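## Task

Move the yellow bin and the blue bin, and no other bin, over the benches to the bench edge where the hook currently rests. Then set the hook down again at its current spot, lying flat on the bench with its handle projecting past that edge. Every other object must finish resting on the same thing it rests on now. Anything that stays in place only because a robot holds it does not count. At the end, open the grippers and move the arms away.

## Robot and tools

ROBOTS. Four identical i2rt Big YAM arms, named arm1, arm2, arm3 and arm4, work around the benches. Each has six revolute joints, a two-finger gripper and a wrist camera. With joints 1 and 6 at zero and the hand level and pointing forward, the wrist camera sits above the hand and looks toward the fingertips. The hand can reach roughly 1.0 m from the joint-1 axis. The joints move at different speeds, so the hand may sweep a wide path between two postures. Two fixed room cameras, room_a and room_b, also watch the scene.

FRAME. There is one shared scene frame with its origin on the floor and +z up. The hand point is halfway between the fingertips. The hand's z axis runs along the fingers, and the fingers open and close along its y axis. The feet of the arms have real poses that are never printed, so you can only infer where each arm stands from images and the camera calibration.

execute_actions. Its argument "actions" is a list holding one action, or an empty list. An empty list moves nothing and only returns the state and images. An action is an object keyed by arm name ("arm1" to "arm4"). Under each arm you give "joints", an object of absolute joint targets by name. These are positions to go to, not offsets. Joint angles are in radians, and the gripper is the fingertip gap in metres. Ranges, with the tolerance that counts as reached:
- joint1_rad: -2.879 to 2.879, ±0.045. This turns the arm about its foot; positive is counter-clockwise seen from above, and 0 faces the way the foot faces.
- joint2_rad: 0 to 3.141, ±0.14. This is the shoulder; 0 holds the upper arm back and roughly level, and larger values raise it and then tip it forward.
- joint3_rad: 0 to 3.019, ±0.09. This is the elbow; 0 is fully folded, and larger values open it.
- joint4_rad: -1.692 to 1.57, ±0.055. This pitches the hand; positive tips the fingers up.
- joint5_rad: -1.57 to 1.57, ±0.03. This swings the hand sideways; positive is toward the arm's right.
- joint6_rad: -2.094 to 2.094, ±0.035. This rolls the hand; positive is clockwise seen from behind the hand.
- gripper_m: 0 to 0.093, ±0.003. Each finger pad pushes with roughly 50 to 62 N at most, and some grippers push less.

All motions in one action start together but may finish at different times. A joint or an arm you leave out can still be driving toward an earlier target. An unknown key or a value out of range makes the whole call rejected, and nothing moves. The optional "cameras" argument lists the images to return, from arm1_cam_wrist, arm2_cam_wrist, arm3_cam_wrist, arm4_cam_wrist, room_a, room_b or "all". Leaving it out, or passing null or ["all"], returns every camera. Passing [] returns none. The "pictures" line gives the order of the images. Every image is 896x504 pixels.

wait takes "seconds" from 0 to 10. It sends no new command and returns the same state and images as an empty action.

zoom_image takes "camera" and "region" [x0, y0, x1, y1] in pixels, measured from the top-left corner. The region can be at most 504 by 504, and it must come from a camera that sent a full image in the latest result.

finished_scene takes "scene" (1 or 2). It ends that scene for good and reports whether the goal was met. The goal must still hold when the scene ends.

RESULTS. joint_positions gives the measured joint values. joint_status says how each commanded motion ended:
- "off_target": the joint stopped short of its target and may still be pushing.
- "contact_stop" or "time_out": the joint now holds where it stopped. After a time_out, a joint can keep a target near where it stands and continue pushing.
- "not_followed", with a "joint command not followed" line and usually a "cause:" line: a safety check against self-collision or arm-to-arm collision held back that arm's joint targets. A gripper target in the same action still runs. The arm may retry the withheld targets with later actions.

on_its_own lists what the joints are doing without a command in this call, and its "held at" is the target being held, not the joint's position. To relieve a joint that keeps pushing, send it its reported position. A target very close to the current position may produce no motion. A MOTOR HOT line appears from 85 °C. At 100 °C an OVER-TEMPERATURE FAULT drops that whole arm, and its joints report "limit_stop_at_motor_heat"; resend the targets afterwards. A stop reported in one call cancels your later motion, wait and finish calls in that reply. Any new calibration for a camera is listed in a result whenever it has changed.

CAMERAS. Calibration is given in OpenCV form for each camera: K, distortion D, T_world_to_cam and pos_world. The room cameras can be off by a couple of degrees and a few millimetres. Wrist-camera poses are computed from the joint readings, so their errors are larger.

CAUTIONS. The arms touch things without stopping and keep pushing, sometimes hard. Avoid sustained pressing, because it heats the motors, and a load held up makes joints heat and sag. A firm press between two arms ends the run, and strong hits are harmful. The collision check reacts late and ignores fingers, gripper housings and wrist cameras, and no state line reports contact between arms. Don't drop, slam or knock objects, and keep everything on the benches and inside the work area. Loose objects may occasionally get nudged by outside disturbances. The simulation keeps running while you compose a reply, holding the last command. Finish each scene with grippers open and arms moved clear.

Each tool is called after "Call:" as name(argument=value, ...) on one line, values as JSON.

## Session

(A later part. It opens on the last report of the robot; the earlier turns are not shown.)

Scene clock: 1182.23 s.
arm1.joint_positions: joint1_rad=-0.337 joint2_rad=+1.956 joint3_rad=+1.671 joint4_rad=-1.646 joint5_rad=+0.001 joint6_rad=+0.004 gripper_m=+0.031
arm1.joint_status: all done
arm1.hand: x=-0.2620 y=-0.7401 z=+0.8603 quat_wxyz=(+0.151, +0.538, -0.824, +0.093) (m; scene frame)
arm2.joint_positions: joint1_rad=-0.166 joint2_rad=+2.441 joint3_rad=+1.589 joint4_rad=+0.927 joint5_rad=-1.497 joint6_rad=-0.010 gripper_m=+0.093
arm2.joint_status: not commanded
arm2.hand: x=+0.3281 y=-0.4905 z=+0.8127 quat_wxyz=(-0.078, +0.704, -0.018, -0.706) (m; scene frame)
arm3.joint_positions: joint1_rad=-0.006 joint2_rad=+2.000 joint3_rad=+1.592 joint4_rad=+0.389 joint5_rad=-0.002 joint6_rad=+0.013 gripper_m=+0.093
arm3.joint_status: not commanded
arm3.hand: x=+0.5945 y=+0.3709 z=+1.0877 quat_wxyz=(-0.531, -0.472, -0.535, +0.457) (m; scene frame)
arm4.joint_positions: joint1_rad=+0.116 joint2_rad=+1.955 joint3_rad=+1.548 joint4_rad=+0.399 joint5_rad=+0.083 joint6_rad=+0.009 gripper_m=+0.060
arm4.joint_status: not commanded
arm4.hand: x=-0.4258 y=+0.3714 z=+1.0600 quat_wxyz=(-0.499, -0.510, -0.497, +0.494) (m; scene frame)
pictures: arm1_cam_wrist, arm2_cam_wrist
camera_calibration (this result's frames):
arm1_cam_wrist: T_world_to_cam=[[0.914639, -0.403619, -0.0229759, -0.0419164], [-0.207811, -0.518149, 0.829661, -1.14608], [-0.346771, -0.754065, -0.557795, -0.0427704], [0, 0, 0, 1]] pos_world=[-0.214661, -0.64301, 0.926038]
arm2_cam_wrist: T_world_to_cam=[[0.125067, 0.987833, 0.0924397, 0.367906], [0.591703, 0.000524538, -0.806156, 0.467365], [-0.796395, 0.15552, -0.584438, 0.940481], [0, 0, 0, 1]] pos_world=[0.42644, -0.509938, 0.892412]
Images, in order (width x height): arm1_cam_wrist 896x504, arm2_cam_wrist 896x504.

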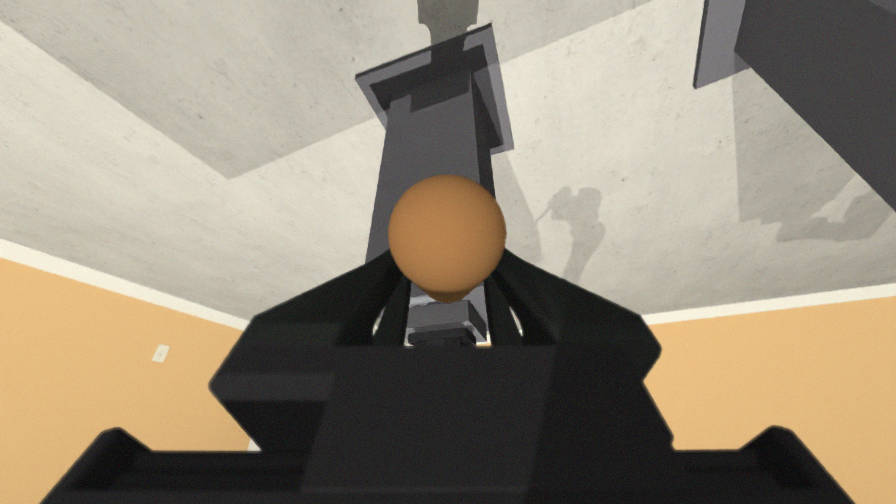

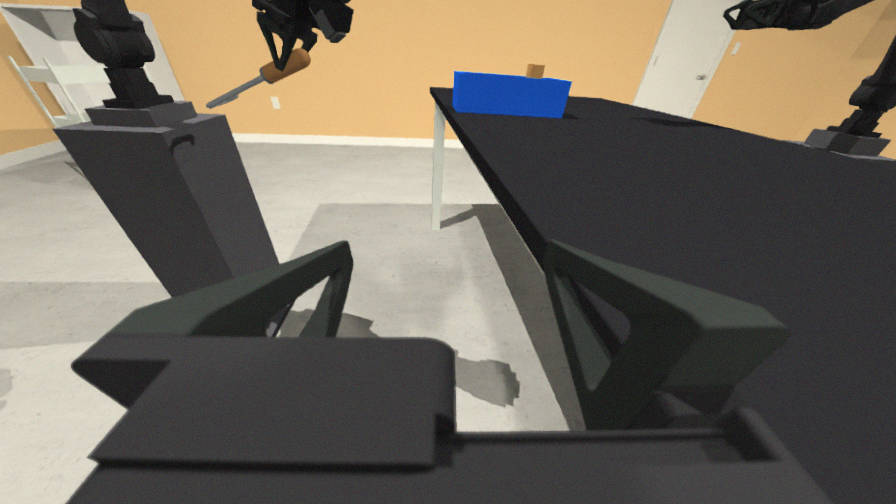

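Call:
execute_actions(actions=[{"arm1":{"joints":{"joint2_rad":1.7,"joint4_rad":-0.6}}}], cameras=["arm1_cam_wrist","arm2_cam_wrist"])

Call:
execute_actions(actions=[{"arm1":{"joints":{"joint1_rad":-0.68,"joint4_rad":0.08,"joint5_rad":-0.78}}}], cameras=["arm1_cam_wrist","arm3_cam_wrist","room_b"])

Scene clock: 1204.70 s.
arm1.joint_positions: joint1_rad=-0.337 joint2_rad=+1.695 joint3_rad=+1.671 joint4_rad=-0.637 joint5_rad=+0.001 joint6_rad=+0.004 gripper_m=+0.031
arm1.joint_status: all done
arm1.hand: x=-0.1779 y=-0.5539 z=+1.0802 quat_wxyz=(-0.367, +0.487, -0.753, -0.246) (m; scene frame)
arm2.joint_positions: joint1_rad=-0.166 joint2_rad=+2.441 joint3_rad=+1.589 joint4_rad=+0.927 joint5_rad=-1.497 joint6_rad=-0.010 gripper_m=+0.093
arm2.joint_status: not commanded
arm2.hand: x=+0.3281 y=-0.4905 z=+0.8127 quat_wxyz=(-0.078, +0.704, -0.018, -0.706) (m; scene frame)
arm3.joint_positions: joint1_rad=-0.006 joint2_rad=+2.000 joint3_rad=+1.592 joint4_rad=+0.389 joint5_rad=-0.002 joint6_rad=+0.013 gripper_m=+0.093
arm3.joint_status: not commanded
arm3.hand: x=+0.5945 y=+0.3709 z=+1.0877 quat_wxyz=(-0.531, -0.472, -0.535, +0.457) (m; scene frame)
arm4.joint_positions: joint1_rad=+0.116 joint2_rad=+1.955 joint3_rad=+1.548 joint4_rad=+0.399 joint5_rad=+0.083 joint6_rad=+0.009 gripper_m=+0.060
arm4.joint_status: not commanded
arm4.hand: x=-0.4258 y=+0.3714 z=+1.0600 quat_wxyz=(-0.499, -0.510, -0.497, +0.494) (m; scene frame)
pictures: arm1_cam_wrist, arm2_cam_wrist
camera_calibration (this result's frames):
arm1_cam_wrist: T_world_to_cam=[[0.920219, -0.391067, -0.0162523, -0.0379753], [-0.378907, -0.879658, -0.287458, -0.238483], [0.0981191, 0.270683, -0.957655, 1.32813], [0, 0, 0, 1]] pos_world=[-0.185732, -0.584135, 1.20272]
arm2_cam_wrist: T_world_to_cam=[[0.125067, 0.987833, 0.0924397, 0.367906], [0.591703, 0.000524538, -0.806156, 0.467365], [-0.796395, 0.15552, -0.584438, 0.940481], [0, 0, 0, 1]] pos_world=[0.42644, -0.509938, 0.892412]
Images, in order (width x height): arm1_cam_wrist 896x504, arm2_cam_wrist 896x504.

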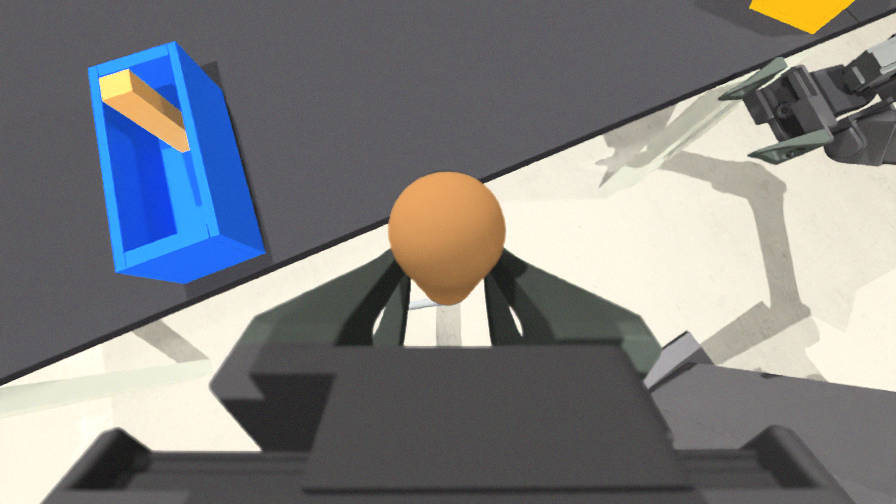

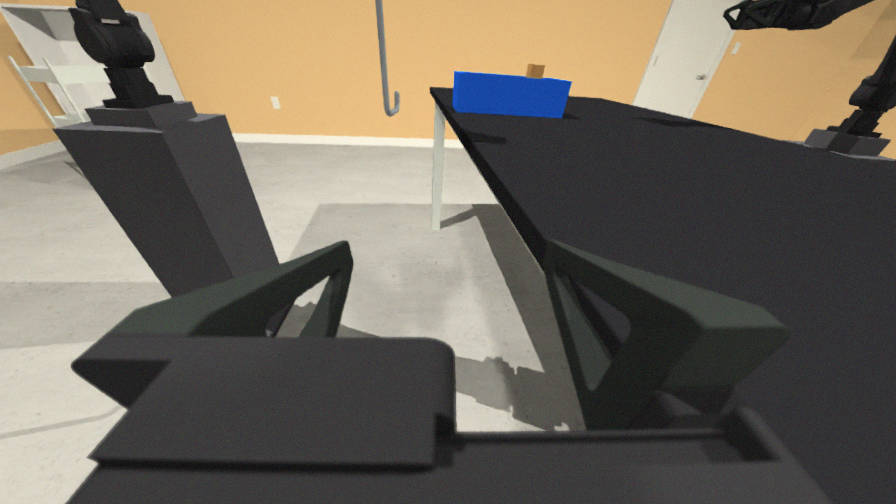

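Scene clock: 1206.33 s.
arm1.joint_positions: joint1_rad=-0.672 joint2_rad=+1.705 joint3_rad=+1.671 joint4_rad=+0.035 joint5_rad=-0.781 joint6_rad=-0.007 gripper_m=+0.031
arm1.joint_status: all done
arm1.hand: x=-0.0632 y=-0.5989 z=+1.2251 quat_wxyz=(-0.494, +0.506, -0.490, -0.510) (m; scene frame)
arm2.joint_positions: joint1_rad=-0.166 joint2_rad=+2.441 joint3_rad=+1.589 joint4_rad=+0.927 joint5_rad=-1.497 joint6_rad=-0.010 gripper_m=+0.093
arm2.joint_status: not commanded
arm2.hand: x=+0.3281 y=-0.4905 z=+0.8127 quat_wxyz=(-0.078, +0.704, -0.018, -0.706) (m; scene frame)
arm3.joint_positions: joint1_rad=-0.006 joint2_rad=+2.000 joint3_rad=+1.592 joint4_rad=+0.389 joint5_rad=-0.002 joint6_rad=+0.013 gripper_m=+0.093
arm3.joint_status: not commanded
arm3.hand: x=+0.5945 y=+0.3709 z=+1.0877 quat_wxyz=(-0.531, -0.472, -0.535, +0.457) (m; scene frame)
arm4.joint_positions: joint1_rad=+0.116 joint2_rad=+1.955 joint3_rad=+1.548 joint4_rad=+0.399 joint5_rad=+0.083 joint6_rad=+0.009 gripper_m=+0.060
arm4.joint_status: not commanded
arm4.hand: x=-0.4258 y=+0.3714 z=+1.0600 quat_wxyz=(-0.499, -0.510, -0.497, +0.494) (m; scene frame)
pictures: arm1_cam_wrist, arm3_cam_wrist, room_b
camera_calibration (this result's frames):
arm1_cam_wrist: T_world_to_cam=[[0.998939, 0.0456054, 0.00647666, 0.0799057], [0.0315536, -0.575051, -0.817509, 0.664712], [-0.0335584, 0.816845, -0.57588, 1.31892], [0, 0, 0, 1]] pos_world=[-0.0565342, -0.698753, 1.30243]
arm3_cam_wrist: T_world_to_cam=[[-0.988298, -0.151894, -0.0139843, 0.66062], [-0.0774033, 0.57839, -0.81208, 0.716042], [0.131438, -0.801494, -0.583379, 0.97554], [0, 0, 0, 1]] pos_world=[0.58009, 0.468082, 1.15983]
Images, in order (width x height): arm1_cam_wrist 896x504, arm3_cam_wrist 896x504, room_b 896x504.

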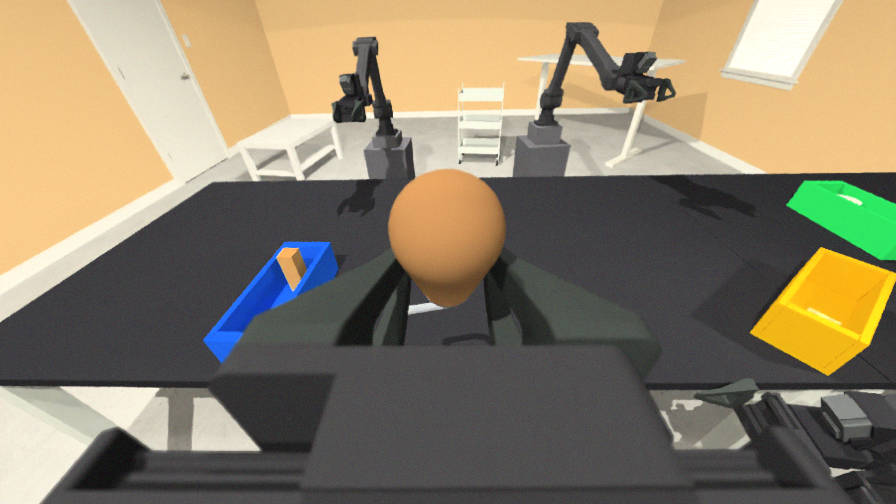

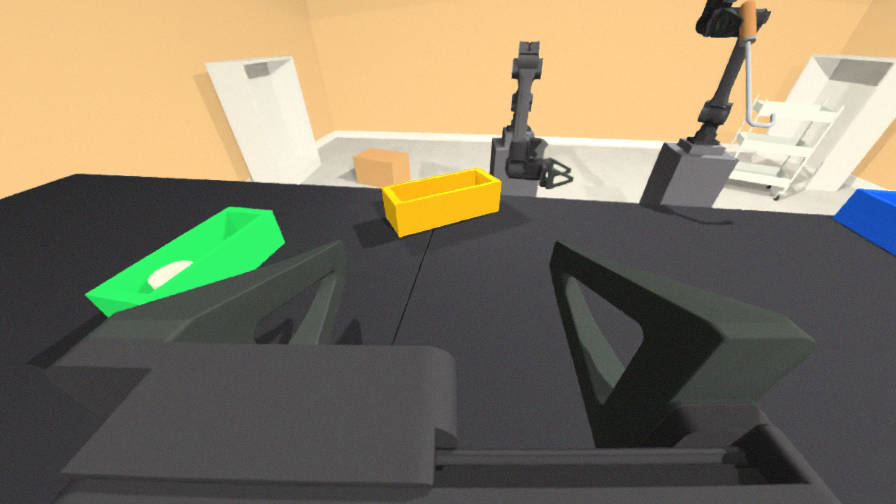

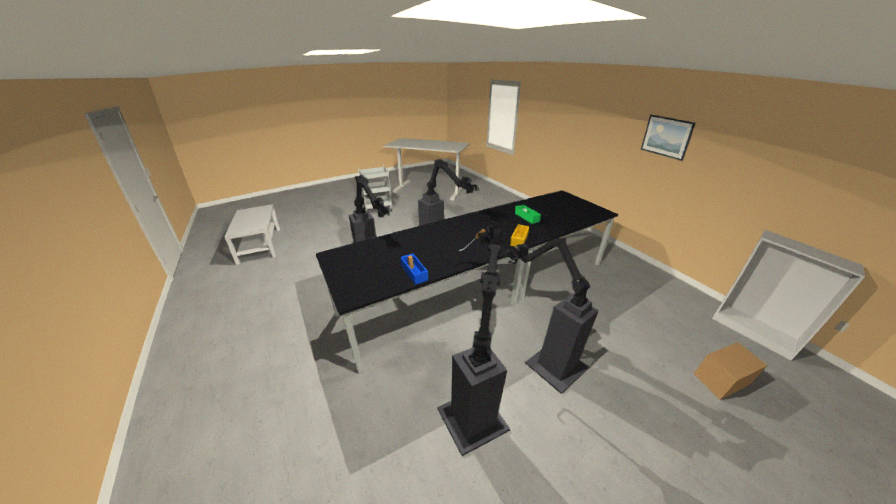

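Call:
execute_actions(actions=[{"arm1":{"joints":{"joint2_rad":2.42,"joint3_rad":2.37,"joint4_rad":0.33}}}], cameras=["arm1_cam_wrist","arm2_cam_wrist","arm3_cam_wrist"])

Scene clock: 1212.83 s.
arm1.joint_positions: joint1_rad=-0.674 joint2_rad=+2.464 joint3_rad=+2.291 joint4_rad=+0.297 joint5_rad=-0.779 joint6_rad=+0.003 gripper_m=+0.031
arm1.joint_status: all done
arm1.hand: x=+0.0821 y=-0.4429 z=+1.0156 quat_wxyz=(-0.536, +0.500, -0.449, -0.512) (m; scene frame)
arm2.joint_positions: joint1_rad=-0.166 joint2_rad=+2.441 joint3_rad=+1.589 joint4_rad=+0.927 joint5_rad=-1.497 joint6_rad=-0.010 gripper_m=+0.093
arm2.joint_status: not commanded
arm2.hand: x=+0.3281 y=-0.4905 z=+0.8127 quat_wxyz=(-0.078, +0.704, -0.018, -0.706) (m; scene frame)
arm3.joint_positions: joint1_rad=-0.006 joint2_rad=+2.000 joint3_rad=+1.592 joint4_rad=+0.389 joint5_rad=-0.002 joint6_rad=+0.013 gripper_m=+0.093
arm3.joint_status: not commanded
arm3.hand: x=+0.5945 y=+0.3709 z=+1.0877 quat_wxyz=(-0.531, -0.472, -0.535, +0.457) (m; scene frame)
arm4.joint_positions: joint1_rad=+0.116 joint2_rad=+1.955 joint3_rad=+1.548 joint4_rad=+0.399 joint5_rad=+0.083 joint6_rad=+0.009 gripper_m=+0.060
arm4.joint_status: not commanded
arm4.hand: x=-0.4258 y=+0.3714 z=+1.0600 quat_wxyz=(-0.499, -0.510, -0.497, +0.494) (m; scene frame)
pictures: arm1_cam_wrist, arm2_cam_wrist, arm3_cam_wrist
camera_calibration (this result's frames):
arm1_cam_wrist: T_world_to_cam=[[0.995794, 0.0364791, 0.0840492, -0.153567], [0.0910191, -0.499091, -0.861756, 0.652324], [0.0105121, 0.865781, -0.500312, 1.017], [0, 0, 0, 1]] pos_world=[0.0828566, -0.549326, 1.08387]
arm2_cam_wrist: T_world_to_cam=[[0.125067, 0.987833, 0.0924397, 0.367906], [0.591703, 0.000524538, -0.806156, 0.467365], [-0.796395, 0.15552, -0.584438, 0.940481], [0, 0, 0, 1]] pos_world=[0.42644, -0.509938, 0.892412]
arm3_cam_wrist: T_world_to_cam=[[-0.988298, -0.151894, -0.0139843, 0.66062], [-0.0774033, 0.57839, -0.81208, 0.716042], [0.131438, -0.801494, -0.583379, 0.97554], [0, 0, 0, 1]] pos_world=[0.58009, 0.468082, 1.15983]
Images, in order (width x height): arm1_cam_wrist 896x504, arm2_cam_wrist 896x504, arm3_cam_wrist 896x504.

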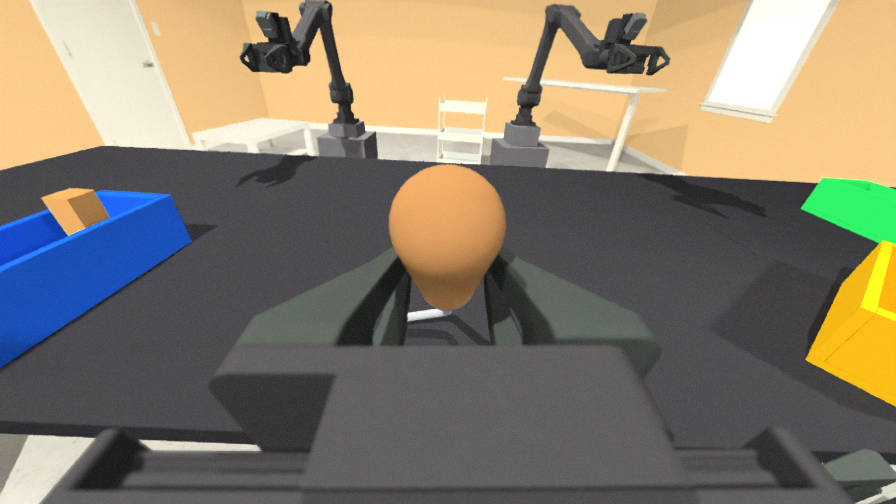

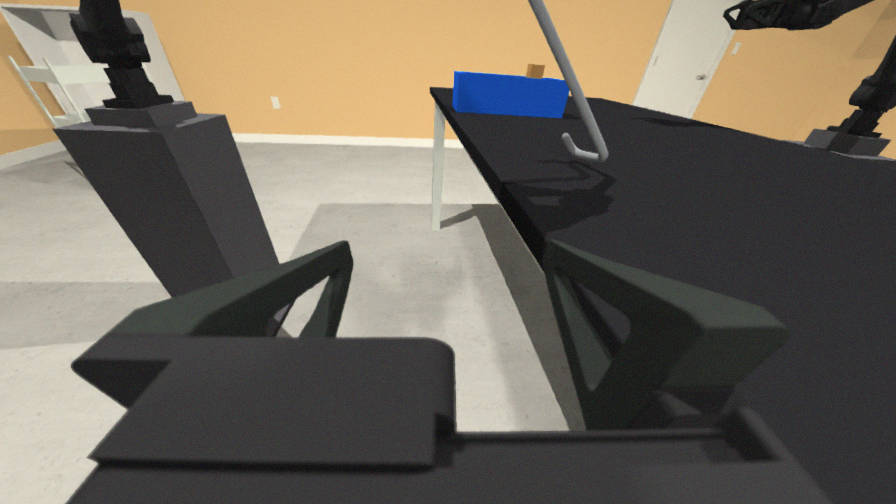

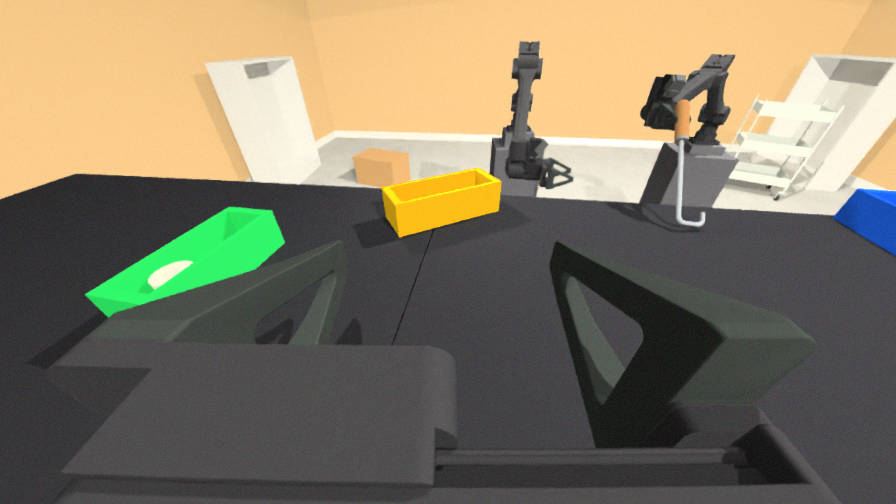

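Call:
execute_actions(actions=[{"arm1":{"joints":{"joint2_rad":2.54,"joint4_rad":0.45}}}], cameras=["arm1_cam_wrist","arm2_cam_wrist"])

Scene clock: 1217.80 s.
arm1.joint_positions: joint1_rad=-0.675 joint2_rad=+2.525 joint3_rad=+2.303 joint4_rad=+0.424 joint5_rad=-0.779 joint6_rad=+0.007 gripper_m=+0.031
arm1.joint_status: all done
arm1.hand: x=+0.0855 y=-0.4398 z=+0.9907 quat_wxyz=(-0.560, +0.497, -0.421, -0.511) (m; scene frame)
arm2.joint_positions: joint1_rad=-0.166 joint2_rad=+2.441 joint3_rad=+1.589 joint4_rad=+0.927 joint5_rad=-1.497 joint6_rad=-0.010 gripper_m=+0.093
arm2.joint_status: not commanded
arm2.hand: x=+0.3281 y=-0.4905 z=+0.8127 quat_wxyz=(-0.078, +0.704, -0.018, -0.706) (m; scene frame)
arm3.joint_positions: joint1_rad=-0.006 joint2_rad=+2.000 joint3_rad=+1.592 joint4_rad=+0.389 joint5_rad=-0.002 joint6_rad=+0.013 gripper_m=+0.093
arm3.joint_status: not commanded
arm3.hand: x=+0.5945 y=+0.3709 z=+1.0877 quat_wxyz=(-0.531, -0.472, -0.535, +0.457) (m; scene frame)
arm4.joint_positions: joint1_rad=+0.116 joint2_rad=+1.955 joint3_rad=+1.548 joint4_rad=+0.399 joint5_rad=+0.083 joint6_rad=+0.009 gripper_m=+0.060
arm4.joint_status: not commanded
arm4.hand: x=-0.4258 y=+0.3714 z=+1.0600 quat_wxyz=(-0.499, -0.510, -0.497, +0.494) (m; scene frame)
pictures: arm1_cam_wrist, arm2_cam_wrist
camera_calibration (this result's frames):
arm1_cam_wrist: T_world_to_cam=[[0.990515, 0.0296108, 0.134178, -0.207214], [0.133058, -0.450429, -0.882842, 0.670755], [0.0342961, 0.892321, -0.450097, 0.961694], [0, 0, 0, 1]] pos_world=[0.0830172, -0.549877, 1.05283]
arm2_cam_wrist: T_world_to_cam=[[0.125067, 0.987833, 0.0924397, 0.367906], [0.591703, 0.000524538, -0.806156, 0.467365], [-0.796395, 0.15552, -0.584438, 0.940481], [0, 0, 0, 1]] pos_world=[0.42644, -0.509938, 0.892412]
Images, in order (width x height): arm1_cam_wrist 896x504, arm2_cam_wrist 896x504.

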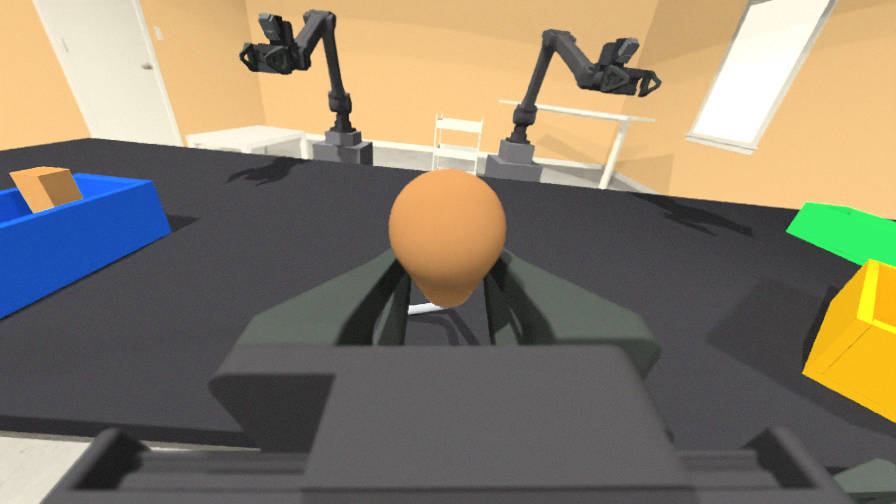

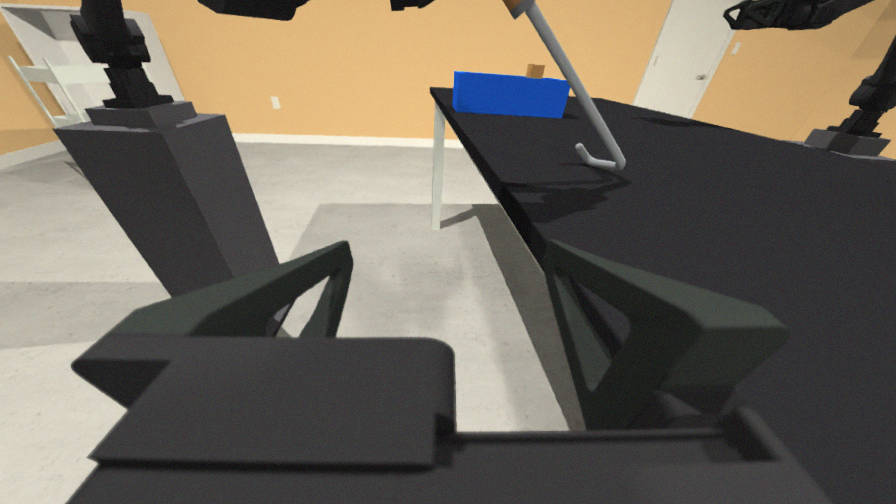

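Call:
execute_actions(actions=[{"arm1":{"joints":{"joint2_rad":2.62}}}], cameras=["arm1_cam_wrist","arm2_cam_wrist"])

Scene clock: 1222.40 s.
arm1.joint_positions: joint1_rad=-0.676 joint2_rad=+2.568 joint3_rad=+2.324 joint4_rad=+0.440 joint5_rad=-0.779 joint6_rad=+0.009 gripper_m=+0.031
arm1.joint_status: all done
arm1.hand: x=+0.0896 y=-0.4365 z=+0.9663 quat_wxyz=(-0.558, +0.497, -0.424, -0.512) (m; scene frame)
arm2.joint_positions: joint1_rad=-0.166 joint2_rad=+2.441 joint3_rad=+1.589 joint4_rad=+0.927 joint5_rad=-1.497 joint6_rad=-0.010 gripper_m=+0.093
arm2.joint_status: not commanded
arm2.hand: x=+0.3281 y=-0.4905 z=+0.8127 quat_wxyz=(-0.078, +0.704, -0.018, -0.706) (m; scene frame)
arm3.joint_positions: joint1_rad=-0.006 joint2_rad=+2.000 joint3_rad=+1.592 joint4_rad=+0.389 joint5_rad=-0.002 joint6_rad=+0.013 gripper_m=+0.093
arm3.joint_status: not commanded
arm3.hand: x=+0.5945 y=+0.3709 z=+1.0877 quat_wxyz=(-0.531, -0.472, -0.535, +0.457) (m; scene frame)
arm4.joint_positions: joint1_rad=+0.116 joint2_rad=+1.955 joint3_rad=+1.548 joint4_rad=+0.399 joint5_rad=+0.083 joint6_rad=+0.009 gripper_m=+0.060
arm4.joint_status: not commanded
arm4.hand: x=-0.4258 y=+0.3714 z=+1.0600 quat_wxyz=(-0.499, -0.510, -0.497, +0.494) (m; scene frame)
pictures: arm1_cam_wrist, arm2_cam_wrist
camera_calibration (this result's frames):
arm1_cam_wrist: T_world_to_cam=[[0.991333, 0.0294205, 0.128035, -0.20235], [0.127349, -0.454531, -0.88158, 0.647611], [0.0322593, 0.890245, -0.454339, 0.951035], [0, 0, 0, 1]] pos_world=[0.0874435, -0.546341, 1.02892]
arm2_cam_wrist: T_world_to_cam=[[0.125067, 0.987833, 0.0924397, 0.367906], [0.591703, 0.000524538, -0.806156, 0.467365], [-0.796395, 0.15552, -0.584438, 0.940481], [0, 0, 0, 1]] pos_world=[0.42644, -0.509938, 0.892412]
Images, in order (width x height): arm1_cam_wrist 896x504, arm2_cam_wrist 896x504.

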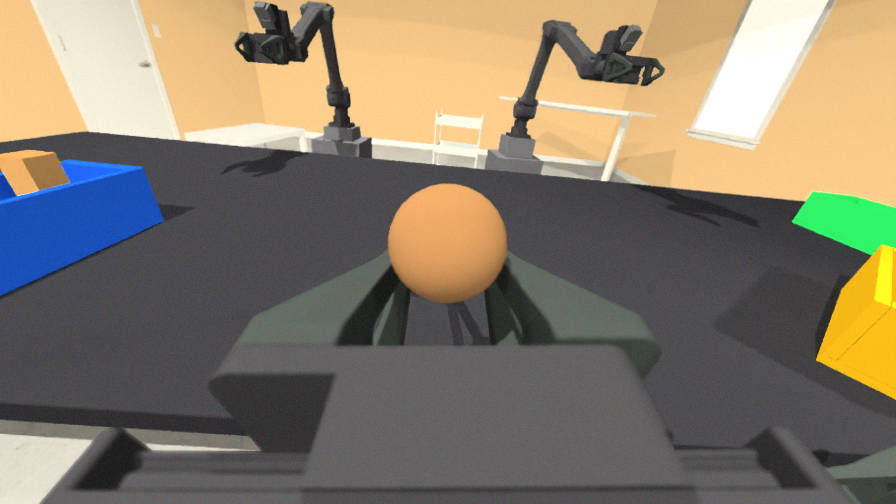

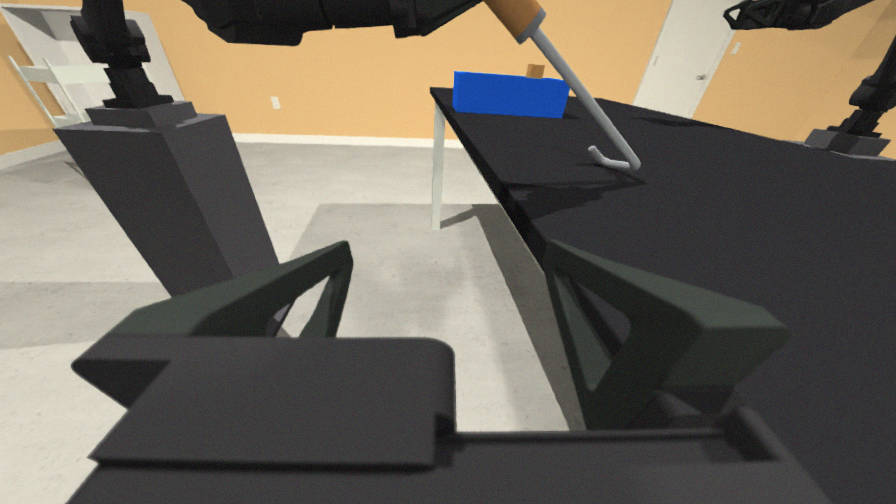

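Call:
execute_actions(actions=[{"arm1":{"joints":{"joint2_rad":2.70,"joint3_rad":2.33}}}], cameras=["arm1_cam_wrist","arm2_cam_wrist"])

Scene clock: 1228.50 s.
arm1.joint_positions: joint1_rad=-0.677 joint2_rad=+2.688 joint3_rad=+2.324 joint4_rad=+0.447 joint5_rad=-0.779 joint6_rad=+0.010 gripper_m=+0.031
arm1.joint_status: all done
arm1.hand: x=+0.0925 y=-0.4327 z=+0.8573 quat_wxyz=(-0.520, +0.499, -0.466, -0.513) (m; scene frame)
arm2.joint_positions: joint1_rad=-0.166 joint2_rad=+2.441 joint3_rad=+1.589 joint4_rad=+0.927 joint5_rad=-1.497 joint6_rad=-0.010 gripper_m=+0.093
arm2.joint_status: not commanded
arm2.hand: x=+0.3281 y=-0.4905 z=+0.8127 quat_wxyz=(-0.078, +0.704, -0.018, -0.706) (m; scene frame)
arm3.joint_positions: joint1_rad=-0.006 joint2_rad=+2.000 joint3_rad=+1.592 joint4_rad=+0.389 joint5_rad=-0.002 joint6_rad=+0.013 gripper_m=+0.093
arm3.joint_status: not commanded
arm3.hand: x=+0.5945 y=+0.3709 z=+1.0877 quat_wxyz=(-0.531, -0.472, -0.535, +0.457) (m; scene frame)
arm4.joint_positions: joint1_rad=+0.116 joint2_rad=+1.955 joint3_rad=+1.548 joint4_rad=+0.399 joint5_rad=+0.083 joint6_rad=+0.009 gripper_m=+0.060
arm4.joint_status: not commanded
arm4.hand: x=-0.4258 y=+0.3714 z=+1.0600 quat_wxyz=(-0.499, -0.510, -0.497, +0.494) (m; scene frame)
pictures: arm1_cam_wrist, arm2_cam_wrist
camera_calibration (this result's frames):
arm1_cam_wrist: T_world_to_cam=[[0.998141, 0.0372093, 0.0482703, -0.120225], [0.0606305, -0.525585, -0.848578, 0.500033], [-0.00620484, 0.849927, -0.526864, 0.946338], [0, 0, 0, 1]] pos_world=[0.0955563, -0.537035, 0.928711]
arm2_cam_wrist: T_world_to_cam=[[0.125067, 0.987833, 0.0924397, 0.367906], [0.591703, 0.000524538, -0.806156, 0.467365], [-0.796395, 0.15552, -0.584438, 0.940481], [0, 0, 0, 1]] pos_world=[0.42644, -0.509938, 0.892412]
Images, in order (width x height): arm1_cam_wrist 896x504, arm2_cam_wrist 896x504.

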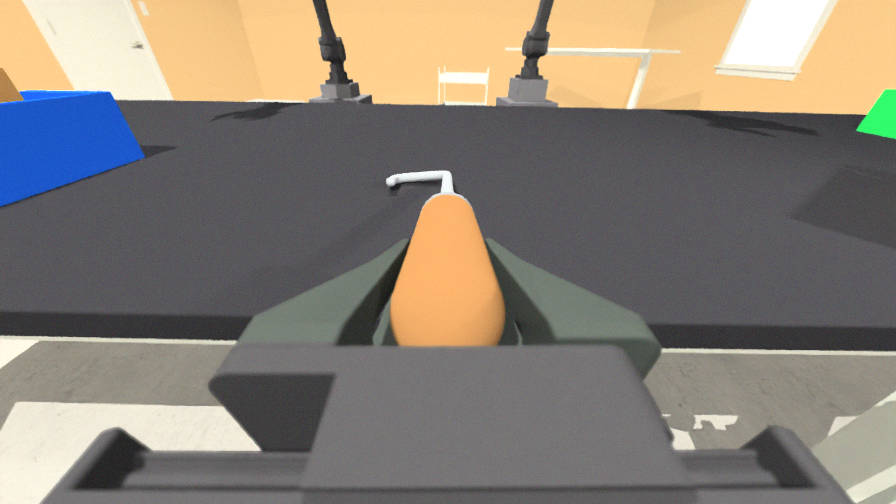

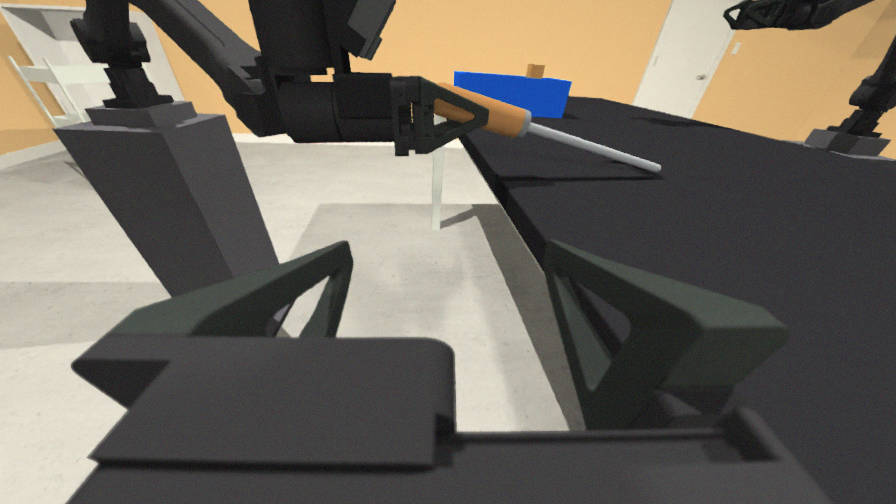

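Call:
execute_actions(actions=[{"arm1":{"joints":{"joint2_rad":2.755}}}], cameras=["arm1_cam_wrist","arm2_cam_wrist"])

Call:
zoom_image(camera="arm2_cam_wrist", region=[380, 80, 700, 240])

Scene clock: 1234.17 s.
arm1.joint_positions: joint1_rad=-0.677 joint2_rad=+2.723 joint3_rad=+2.324 joint4_rad=+0.447 joint5_rad=-0.779 joint6_rad=+0.010 gripper_m=+0.031
arm1.joint_status: all done
arm1.hand: x=+0.0915 y=-0.4332 z=+0.8253 quat_wxyz=(-0.508, +0.500, -0.479, -0.513) (m; scene frame)
arm2.joint_positions: joint1_rad=-0.166 joint2_rad=+2.441 joint3_rad=+1.589 joint4_rad=+0.927 joint5_rad=-1.497 joint6_rad=-0.010 gripper_m=+0.093
arm2.joint_status: not commanded
arm2.hand: x=+0.3281 y=-0.4905 z=+0.8127 quat_wxyz=(-0.078, +0.704, -0.018, -0.706) (m; scene frame)
arm3.joint_positions: joint1_rad=-0.006 joint2_rad=+2.000 joint3_rad=+1.592 joint4_rad=+0.389 joint5_rad=-0.002 joint6_rad=+0.013 gripper_m=+0.093
arm3.joint_status: not commanded
arm3.hand: x=+0.5945 y=+0.3709 z=+1.0877 quat_wxyz=(-0.531, -0.472, -0.535, +0.457) (m; scene frame)
arm4.joint_positions: joint1_rad=+0.116 joint2_rad=+1.955 joint3_rad=+1.548 joint4_rad=+0.399 joint5_rad=+0.083 joint6_rad=+0.009 gripper_m=+0.060
arm4.joint_status: not commanded
arm4.hand: x=-0.4258 y=+0.3714 z=+1.0600 quat_wxyz=(-0.499, -0.510, -0.497, +0.494) (m; scene frame)
pictures: arm1_cam_wrist, arm2_cam_wrist
camera_calibration (this result's frames):
arm1_cam_wrist: T_world_to_cam=[[0.99898, 0.0385091, 0.023592, -0.0968294], [0.0408298, -0.546891, -0.836207, 0.455024], [-0.0192994, 0.836318, -0.547906, 0.942571], [0, 0, 0, 1]] pos_world=[0.0963431, -0.535711, 0.899219]
arm2_cam_wrist: T_world_to_cam=[[0.125067, 0.987833, 0.0924397, 0.367906], [0.591703, 0.000524538, -0.806156, 0.467365], [-0.796395, 0.15552, -0.584438, 0.940481], [0, 0, 0, 1]] pos_world=[0.42644, -0.509938, 0.892412]
Images, in order (width x height): arm1_cam_wrist 896x504, arm2_cam_wrist 896x504.

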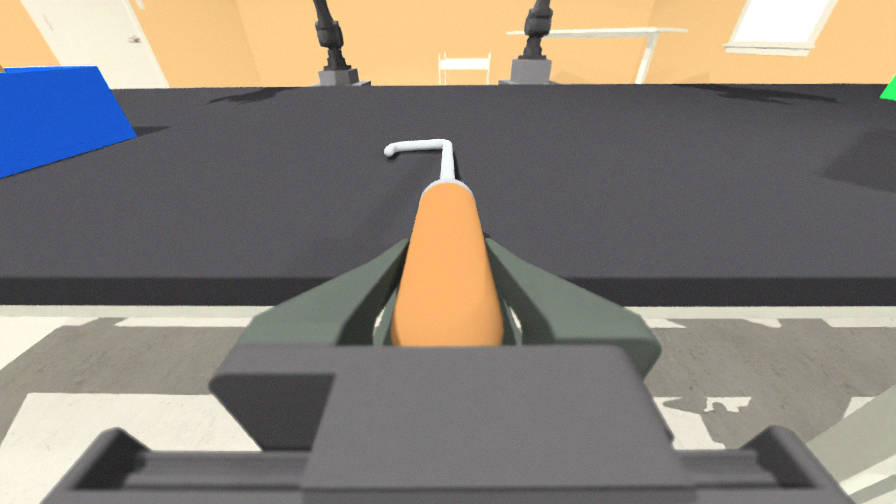

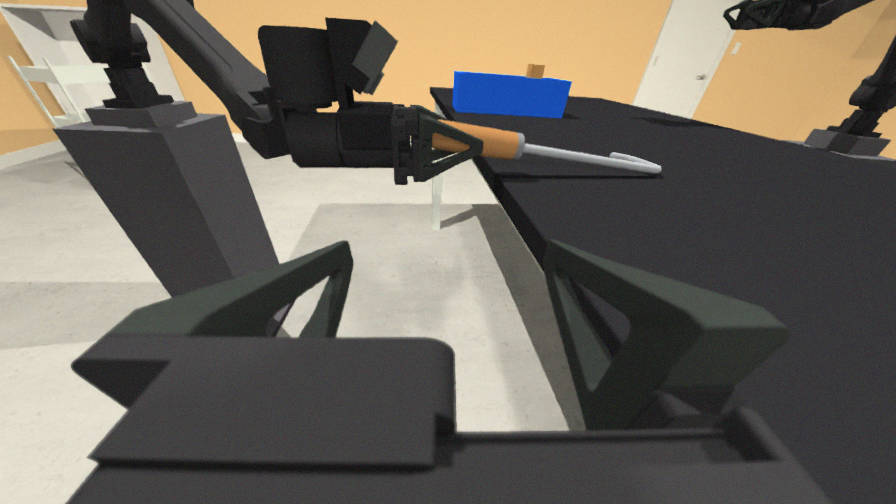

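Region (380, 80, 700, 240) of arm2_cam_wrist's 896x504 image, scaled by 1.575, with more detail than that image has.

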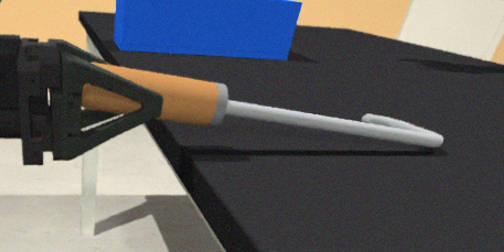

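Call:
execute_actions(actions=[{"arm1":{"joints":{"joint2_rad":2.775,"joint4_rad":0.41}}}], cameras=["arm2_cam_wrist"])

Call:
zoom_image(camera="arm2_cam_wrist", region=[380, 80, 700, 240])

Scene clock: 1240.23 s.
arm1.joint_positions: joint1_rad=-0.677 joint2_rad=+2.739 joint3_rad=+2.324 joint4_rad=+0.422 joint5_rad=-0.779 joint6_rad=+0.010 gripper_m=+0.031
arm1.joint_status: all done
arm1.hand: x=+0.0908 y=-0.4337 z=+0.8050 quat_wxyz=(-0.494, +0.500, -0.493, -0.513) (m; scene frame)
arm2.joint_positions: joint1_rad=-0.166 joint2_rad=+2.441 joint3_rad=+1.589 joint4_rad=+0.927 joint5_rad=-1.497 joint6_rad=-0.010 gripper_m=+0.093
arm2.joint_status: not commanded
arm2.hand: x=+0.3281 y=-0.4905 z=+0.8127 quat_wxyz=(-0.078, +0.704, -0.018, -0.706) (m; scene frame)
arm3.joint_positions: joint1_rad=-0.006 joint2_rad=+2.000 joint3_rad=+1.592 joint4_rad=+0.389 joint5_rad=-0.002 joint6_rad=+0.013 gripper_m=+0.093
arm3.joint_status: not commanded
arm3.hand: x=+0.5945 y=+0.3709 z=+1.0877 quat_wxyz=(-0.531, -0.472, -0.535, +0.457) (m; scene frame)
arm4.joint_positions: joint1_rad=+0.116 joint2_rad=+1.955 joint3_rad=+1.548 joint4_rad=+0.399 joint5_rad=+0.083 joint6_rad=+0.009 gripper_m=+0.060
arm4.joint_status: not commanded
arm4.hand: x=-0.4258 y=+0.3714 z=+1.0600 quat_wxyz=(-0.499, -0.510, -0.497, +0.494) (m; scene frame)
pictures: arm2_cam_wrist
camera_calibration (this result's frames):
arm2_cam_wrist: T_world_to_cam=[[0.125067, 0.987833, 0.0924397, 0.367906], [0.591703, 0.000524538, -0.806156, 0.467365], [-0.796395, 0.15552, -0.584438, 0.940481], [0, 0, 0, 1]] pos_world=[0.42644, -0.509938, 0.892412]
Images, in order (width x height): arm2_cam_wrist 896x504.

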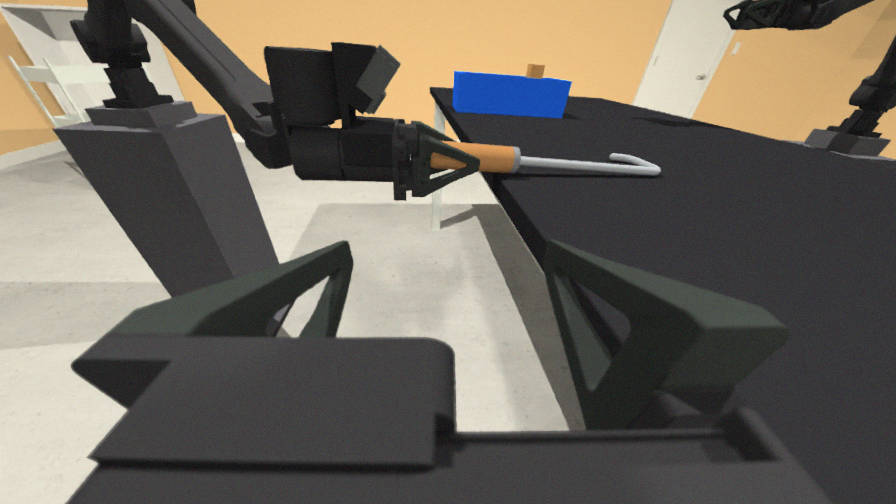

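Region (380, 80, 700, 240) of arm2_cam_wrist's 896x504 image, scaled by 1.575, with more detail than that image has.

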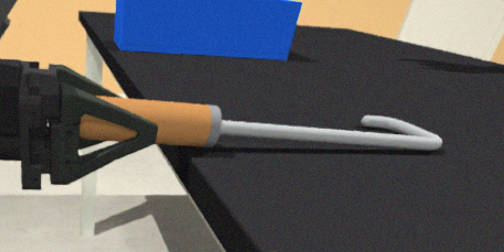

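Ferrule is on the bench. Release.

Call:
execute_actions(actions=[{"arm1":{"joints":{"gripper_m":0.093,"joint2_rad":2.74}}}], cameras=["arm1_cam_wrist","arm2_cam_wrist"])

Scene clock: 1245.40 s.
arm1.joint_positions: joint1_rad=-0.677 joint2_rad=+2.739 joint3_rad=+2.324 joint4_rad=+0.422 joint5_rad=-0.779 joint6_rad=+0.008 gripper_m=+0.093
arm1.joint_status: all done
arm1.hand: x=+0.0908 y=-0.4337 z=+0.8050 quat_wxyz=(-0.494, +0.500, -0.493, -0.512) (m; scene frame)
arm2.joint_positions: joint1_rad=-0.166 joint2_rad=+2.441 joint3_rad=+1.589 joint4_rad=+0.927 joint5_rad=-1.497 joint6_rad=-0.010 gripper_m=+0.093
arm2.joint_status: not commanded
arm2.hand: x=+0.3281 y=-0.4905 z=+0.8127 quat_wxyz=(-0.078, +0.704, -0.018, -0.706) (m; scene frame)
arm3.joint_positions: joint1_rad=-0.006 joint2_rad=+2.000 joint3_rad=+1.592 joint4_rad=+0.389 joint5_rad=-0.002 joint6_rad=+0.013 gripper_m=+0.093
arm3.joint_status: not commanded
arm3.hand: x=+0.5945 y=+0.3709 z=+1.0877 quat_wxyz=(-0.531, -0.472, -0.535, +0.457) (m; scene frame)
arm4.joint_positions: joint1_rad=+0.116 joint2_rad=+1.955 joint3_rad=+1.548 joint4_rad=+0.399 joint5_rad=+0.083 joint6_rad=+0.009 gripper_m=+0.060
arm4.joint_status: not commanded
arm4.hand: x=-0.4258 y=+0.3714 z=+1.0600 quat_wxyz=(-0.499, -0.510, -0.497, +0.494) (m; scene frame)
pictures: arm1_cam_wrist, arm2_cam_wrist
camera_calibration (this result's frames):
arm1_cam_wrist: T_world_to_cam=[[0.999222, 0.0392202, -0.00421782, -0.0729385], [0.0189787, -0.571731, -0.820221, 0.416221], [-0.0345807, 0.819503, -0.572031, 0.945342], [0, 0, 0, 1]] pos_world=[0.0976731, -0.533884, 0.88185]
arm2_cam_wrist: T_world_to_cam=[[0.125067, 0.987833, 0.0924397, 0.367906], [0.591703, 0.000524538, -0.806156, 0.467365], [-0.796395, 0.15552, -0.584438, 0.940481], [0, 0, 0, 1]] pos_world=[0.42644, -0.509938, 0.892412]
Images, in order (width x height): arm1_cam_wrist 896x504, arm2_cam_wrist 896x504.

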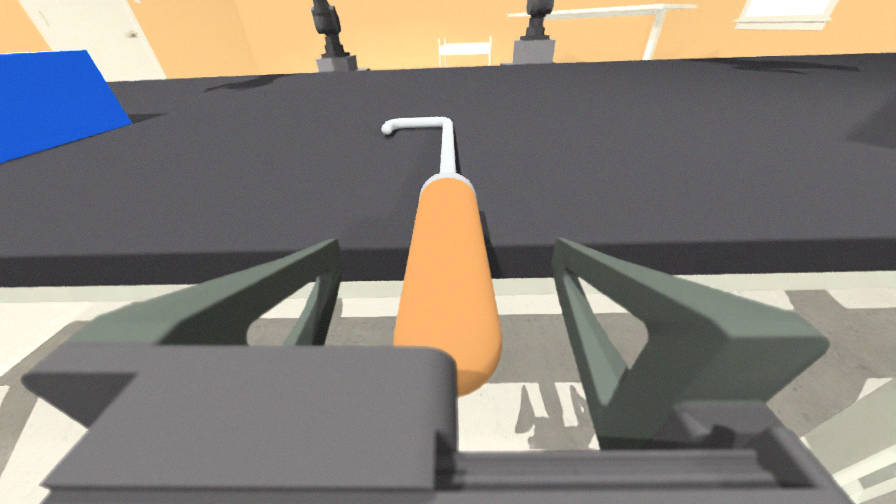

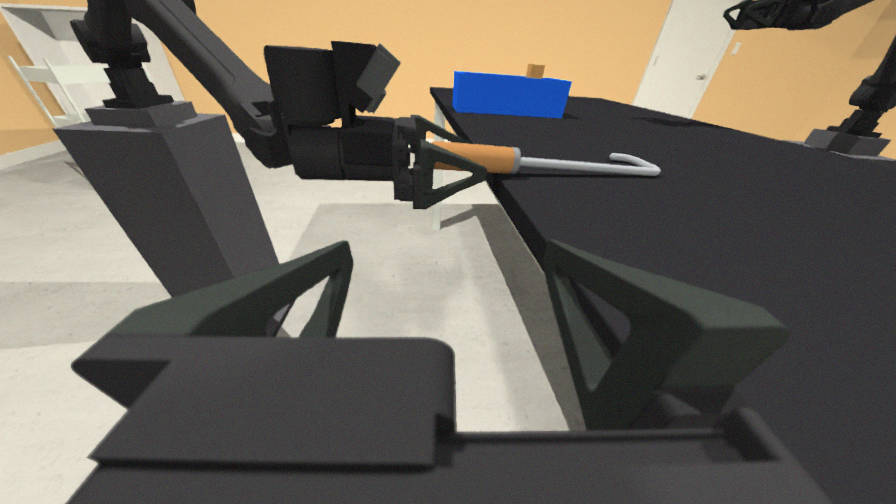

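Call:
execute_actions(actions=[{"arm1":{"joints":{"joint2_rad":2.2}},"arm2":{"joints":{"joint2_rad":1.95}},"arm3":{"joints":{"joint2_rad":1.55}},"arm4":{"joints":{"joint2_rad":1.5}}}], cameras=["arm1_cam_wrist","room_a","room_b"])

Scene clock: 1252.00 s.
arm1.joint_positions: joint1_rad=-0.677 joint2_rad=+2.191 joint3_rad=+2.330 joint4_rad=+0.415 joint5_rad=-0.779 joint6_rad=+0.008 gripper_m=+0.093
arm1.joint_status: all done
arm1.hand: x=+0.0260 y=-0.5108 z=+1.2969 quat_wxyz=(-0.667, +0.478, -0.284, -0.496) (m; scene frame)
arm2.joint_positions: joint1_rad=-0.166 joint2_rad=+1.931 joint3_rad=+1.603 joint4_rad=+0.943 joint5_rad=-1.497 joint6_rad=-0.010 gripper_m=+0.093
arm2.joint_status: all done
arm2.hand: x=+0.3264 y=-0.5321 z=+1.1588 quat_wxyz=(-0.263, +0.669, +0.171, -0.673) (m; scene frame)
arm3.joint_positions: joint1_rad=-0.006 joint2_rad=+1.559 joint3_rad=+1.590 joint4_rad=+0.397 joint5_rad=-0.002 joint6_rad=+0.013 gripper_m=+0.093
arm3.joint_status: all done
arm3.hand: x=+0.5750 y=+0.5166 z=+1.4213 quat_wxyz=(-0.638, -0.358, -0.405, +0.549) (m; scene frame)
arm4.joint_positions: joint1_rad=+0.116 joint2_rad=+1.506 joint3_rad=+1.541 joint4_rad=+0.404 joint5_rad=+0.083 joint6_rad=+0.009 gripper_m=+0.060
arm4.joint_status: all done
arm4.hand: x=-0.4408 y=+0.5230 z=+1.3888 quat_wxyz=(-0.607, -0.396, -0.366, +0.584) (m; scene frame)
pictures: arm1_cam_wrist, room_a, room_b
camera_calibration (this result's frames):
arm1_cam_wrist: T_world_to_cam=[[0.929821, -0.0408302, 0.365739, -0.521961], [0.348856, -0.218661, -0.911311, 1.06668], [0.117182, 0.974946, -0.189071, 0.866494], [0, 0, 0, 1]] pos_world=[0.011676, -0.632857, 1.32681]
Images, in order (width x height): arm1_cam_wrist 896x504, room_a 896x504, room_b 896x504.

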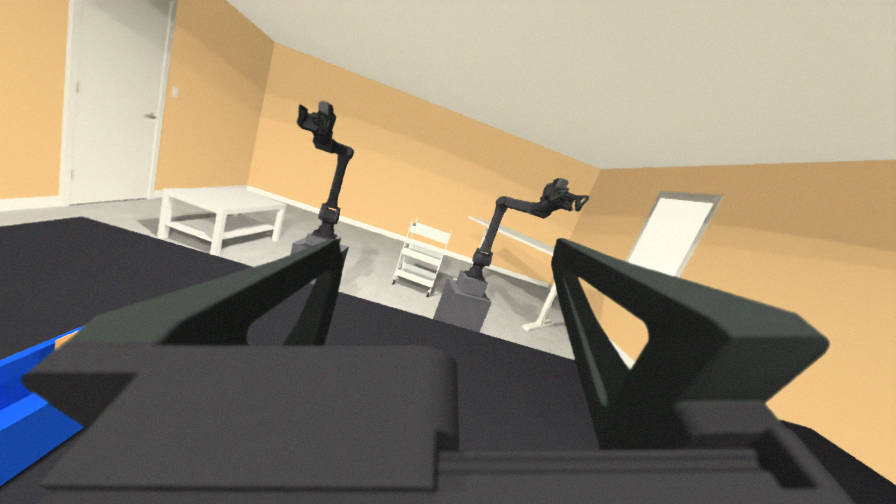

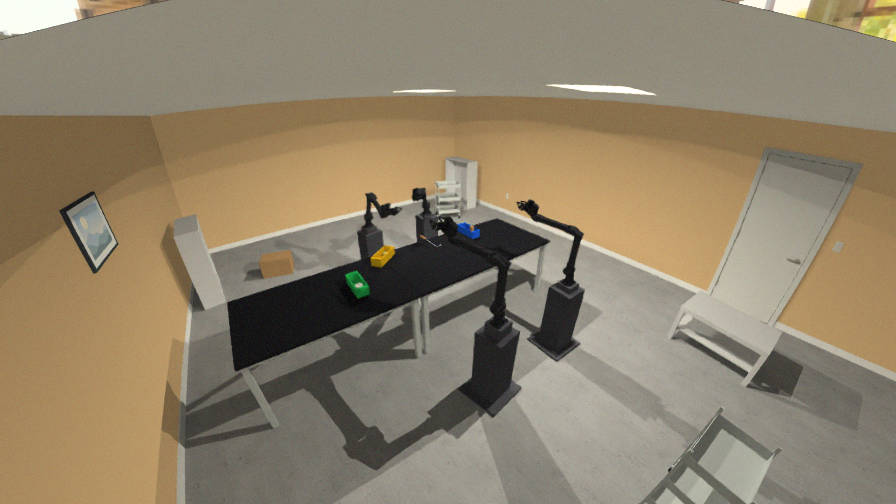

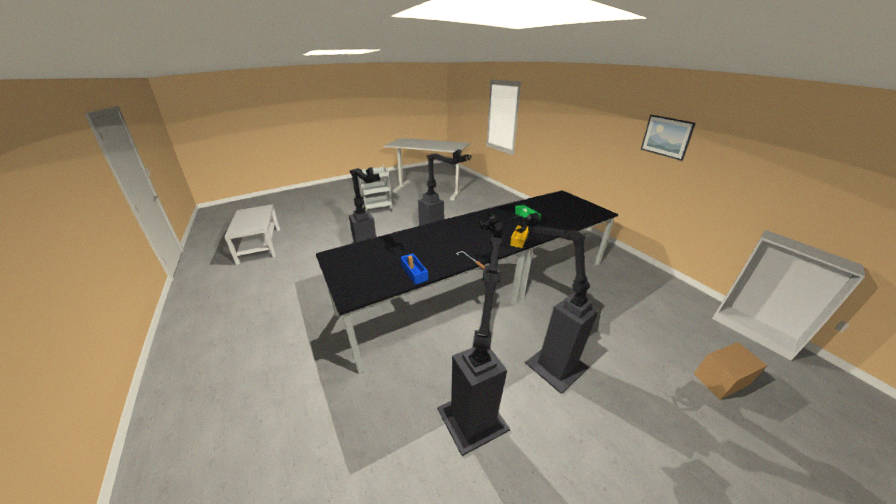

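Call:
finished_scene(scene=1)

The scene is finished: the task was done.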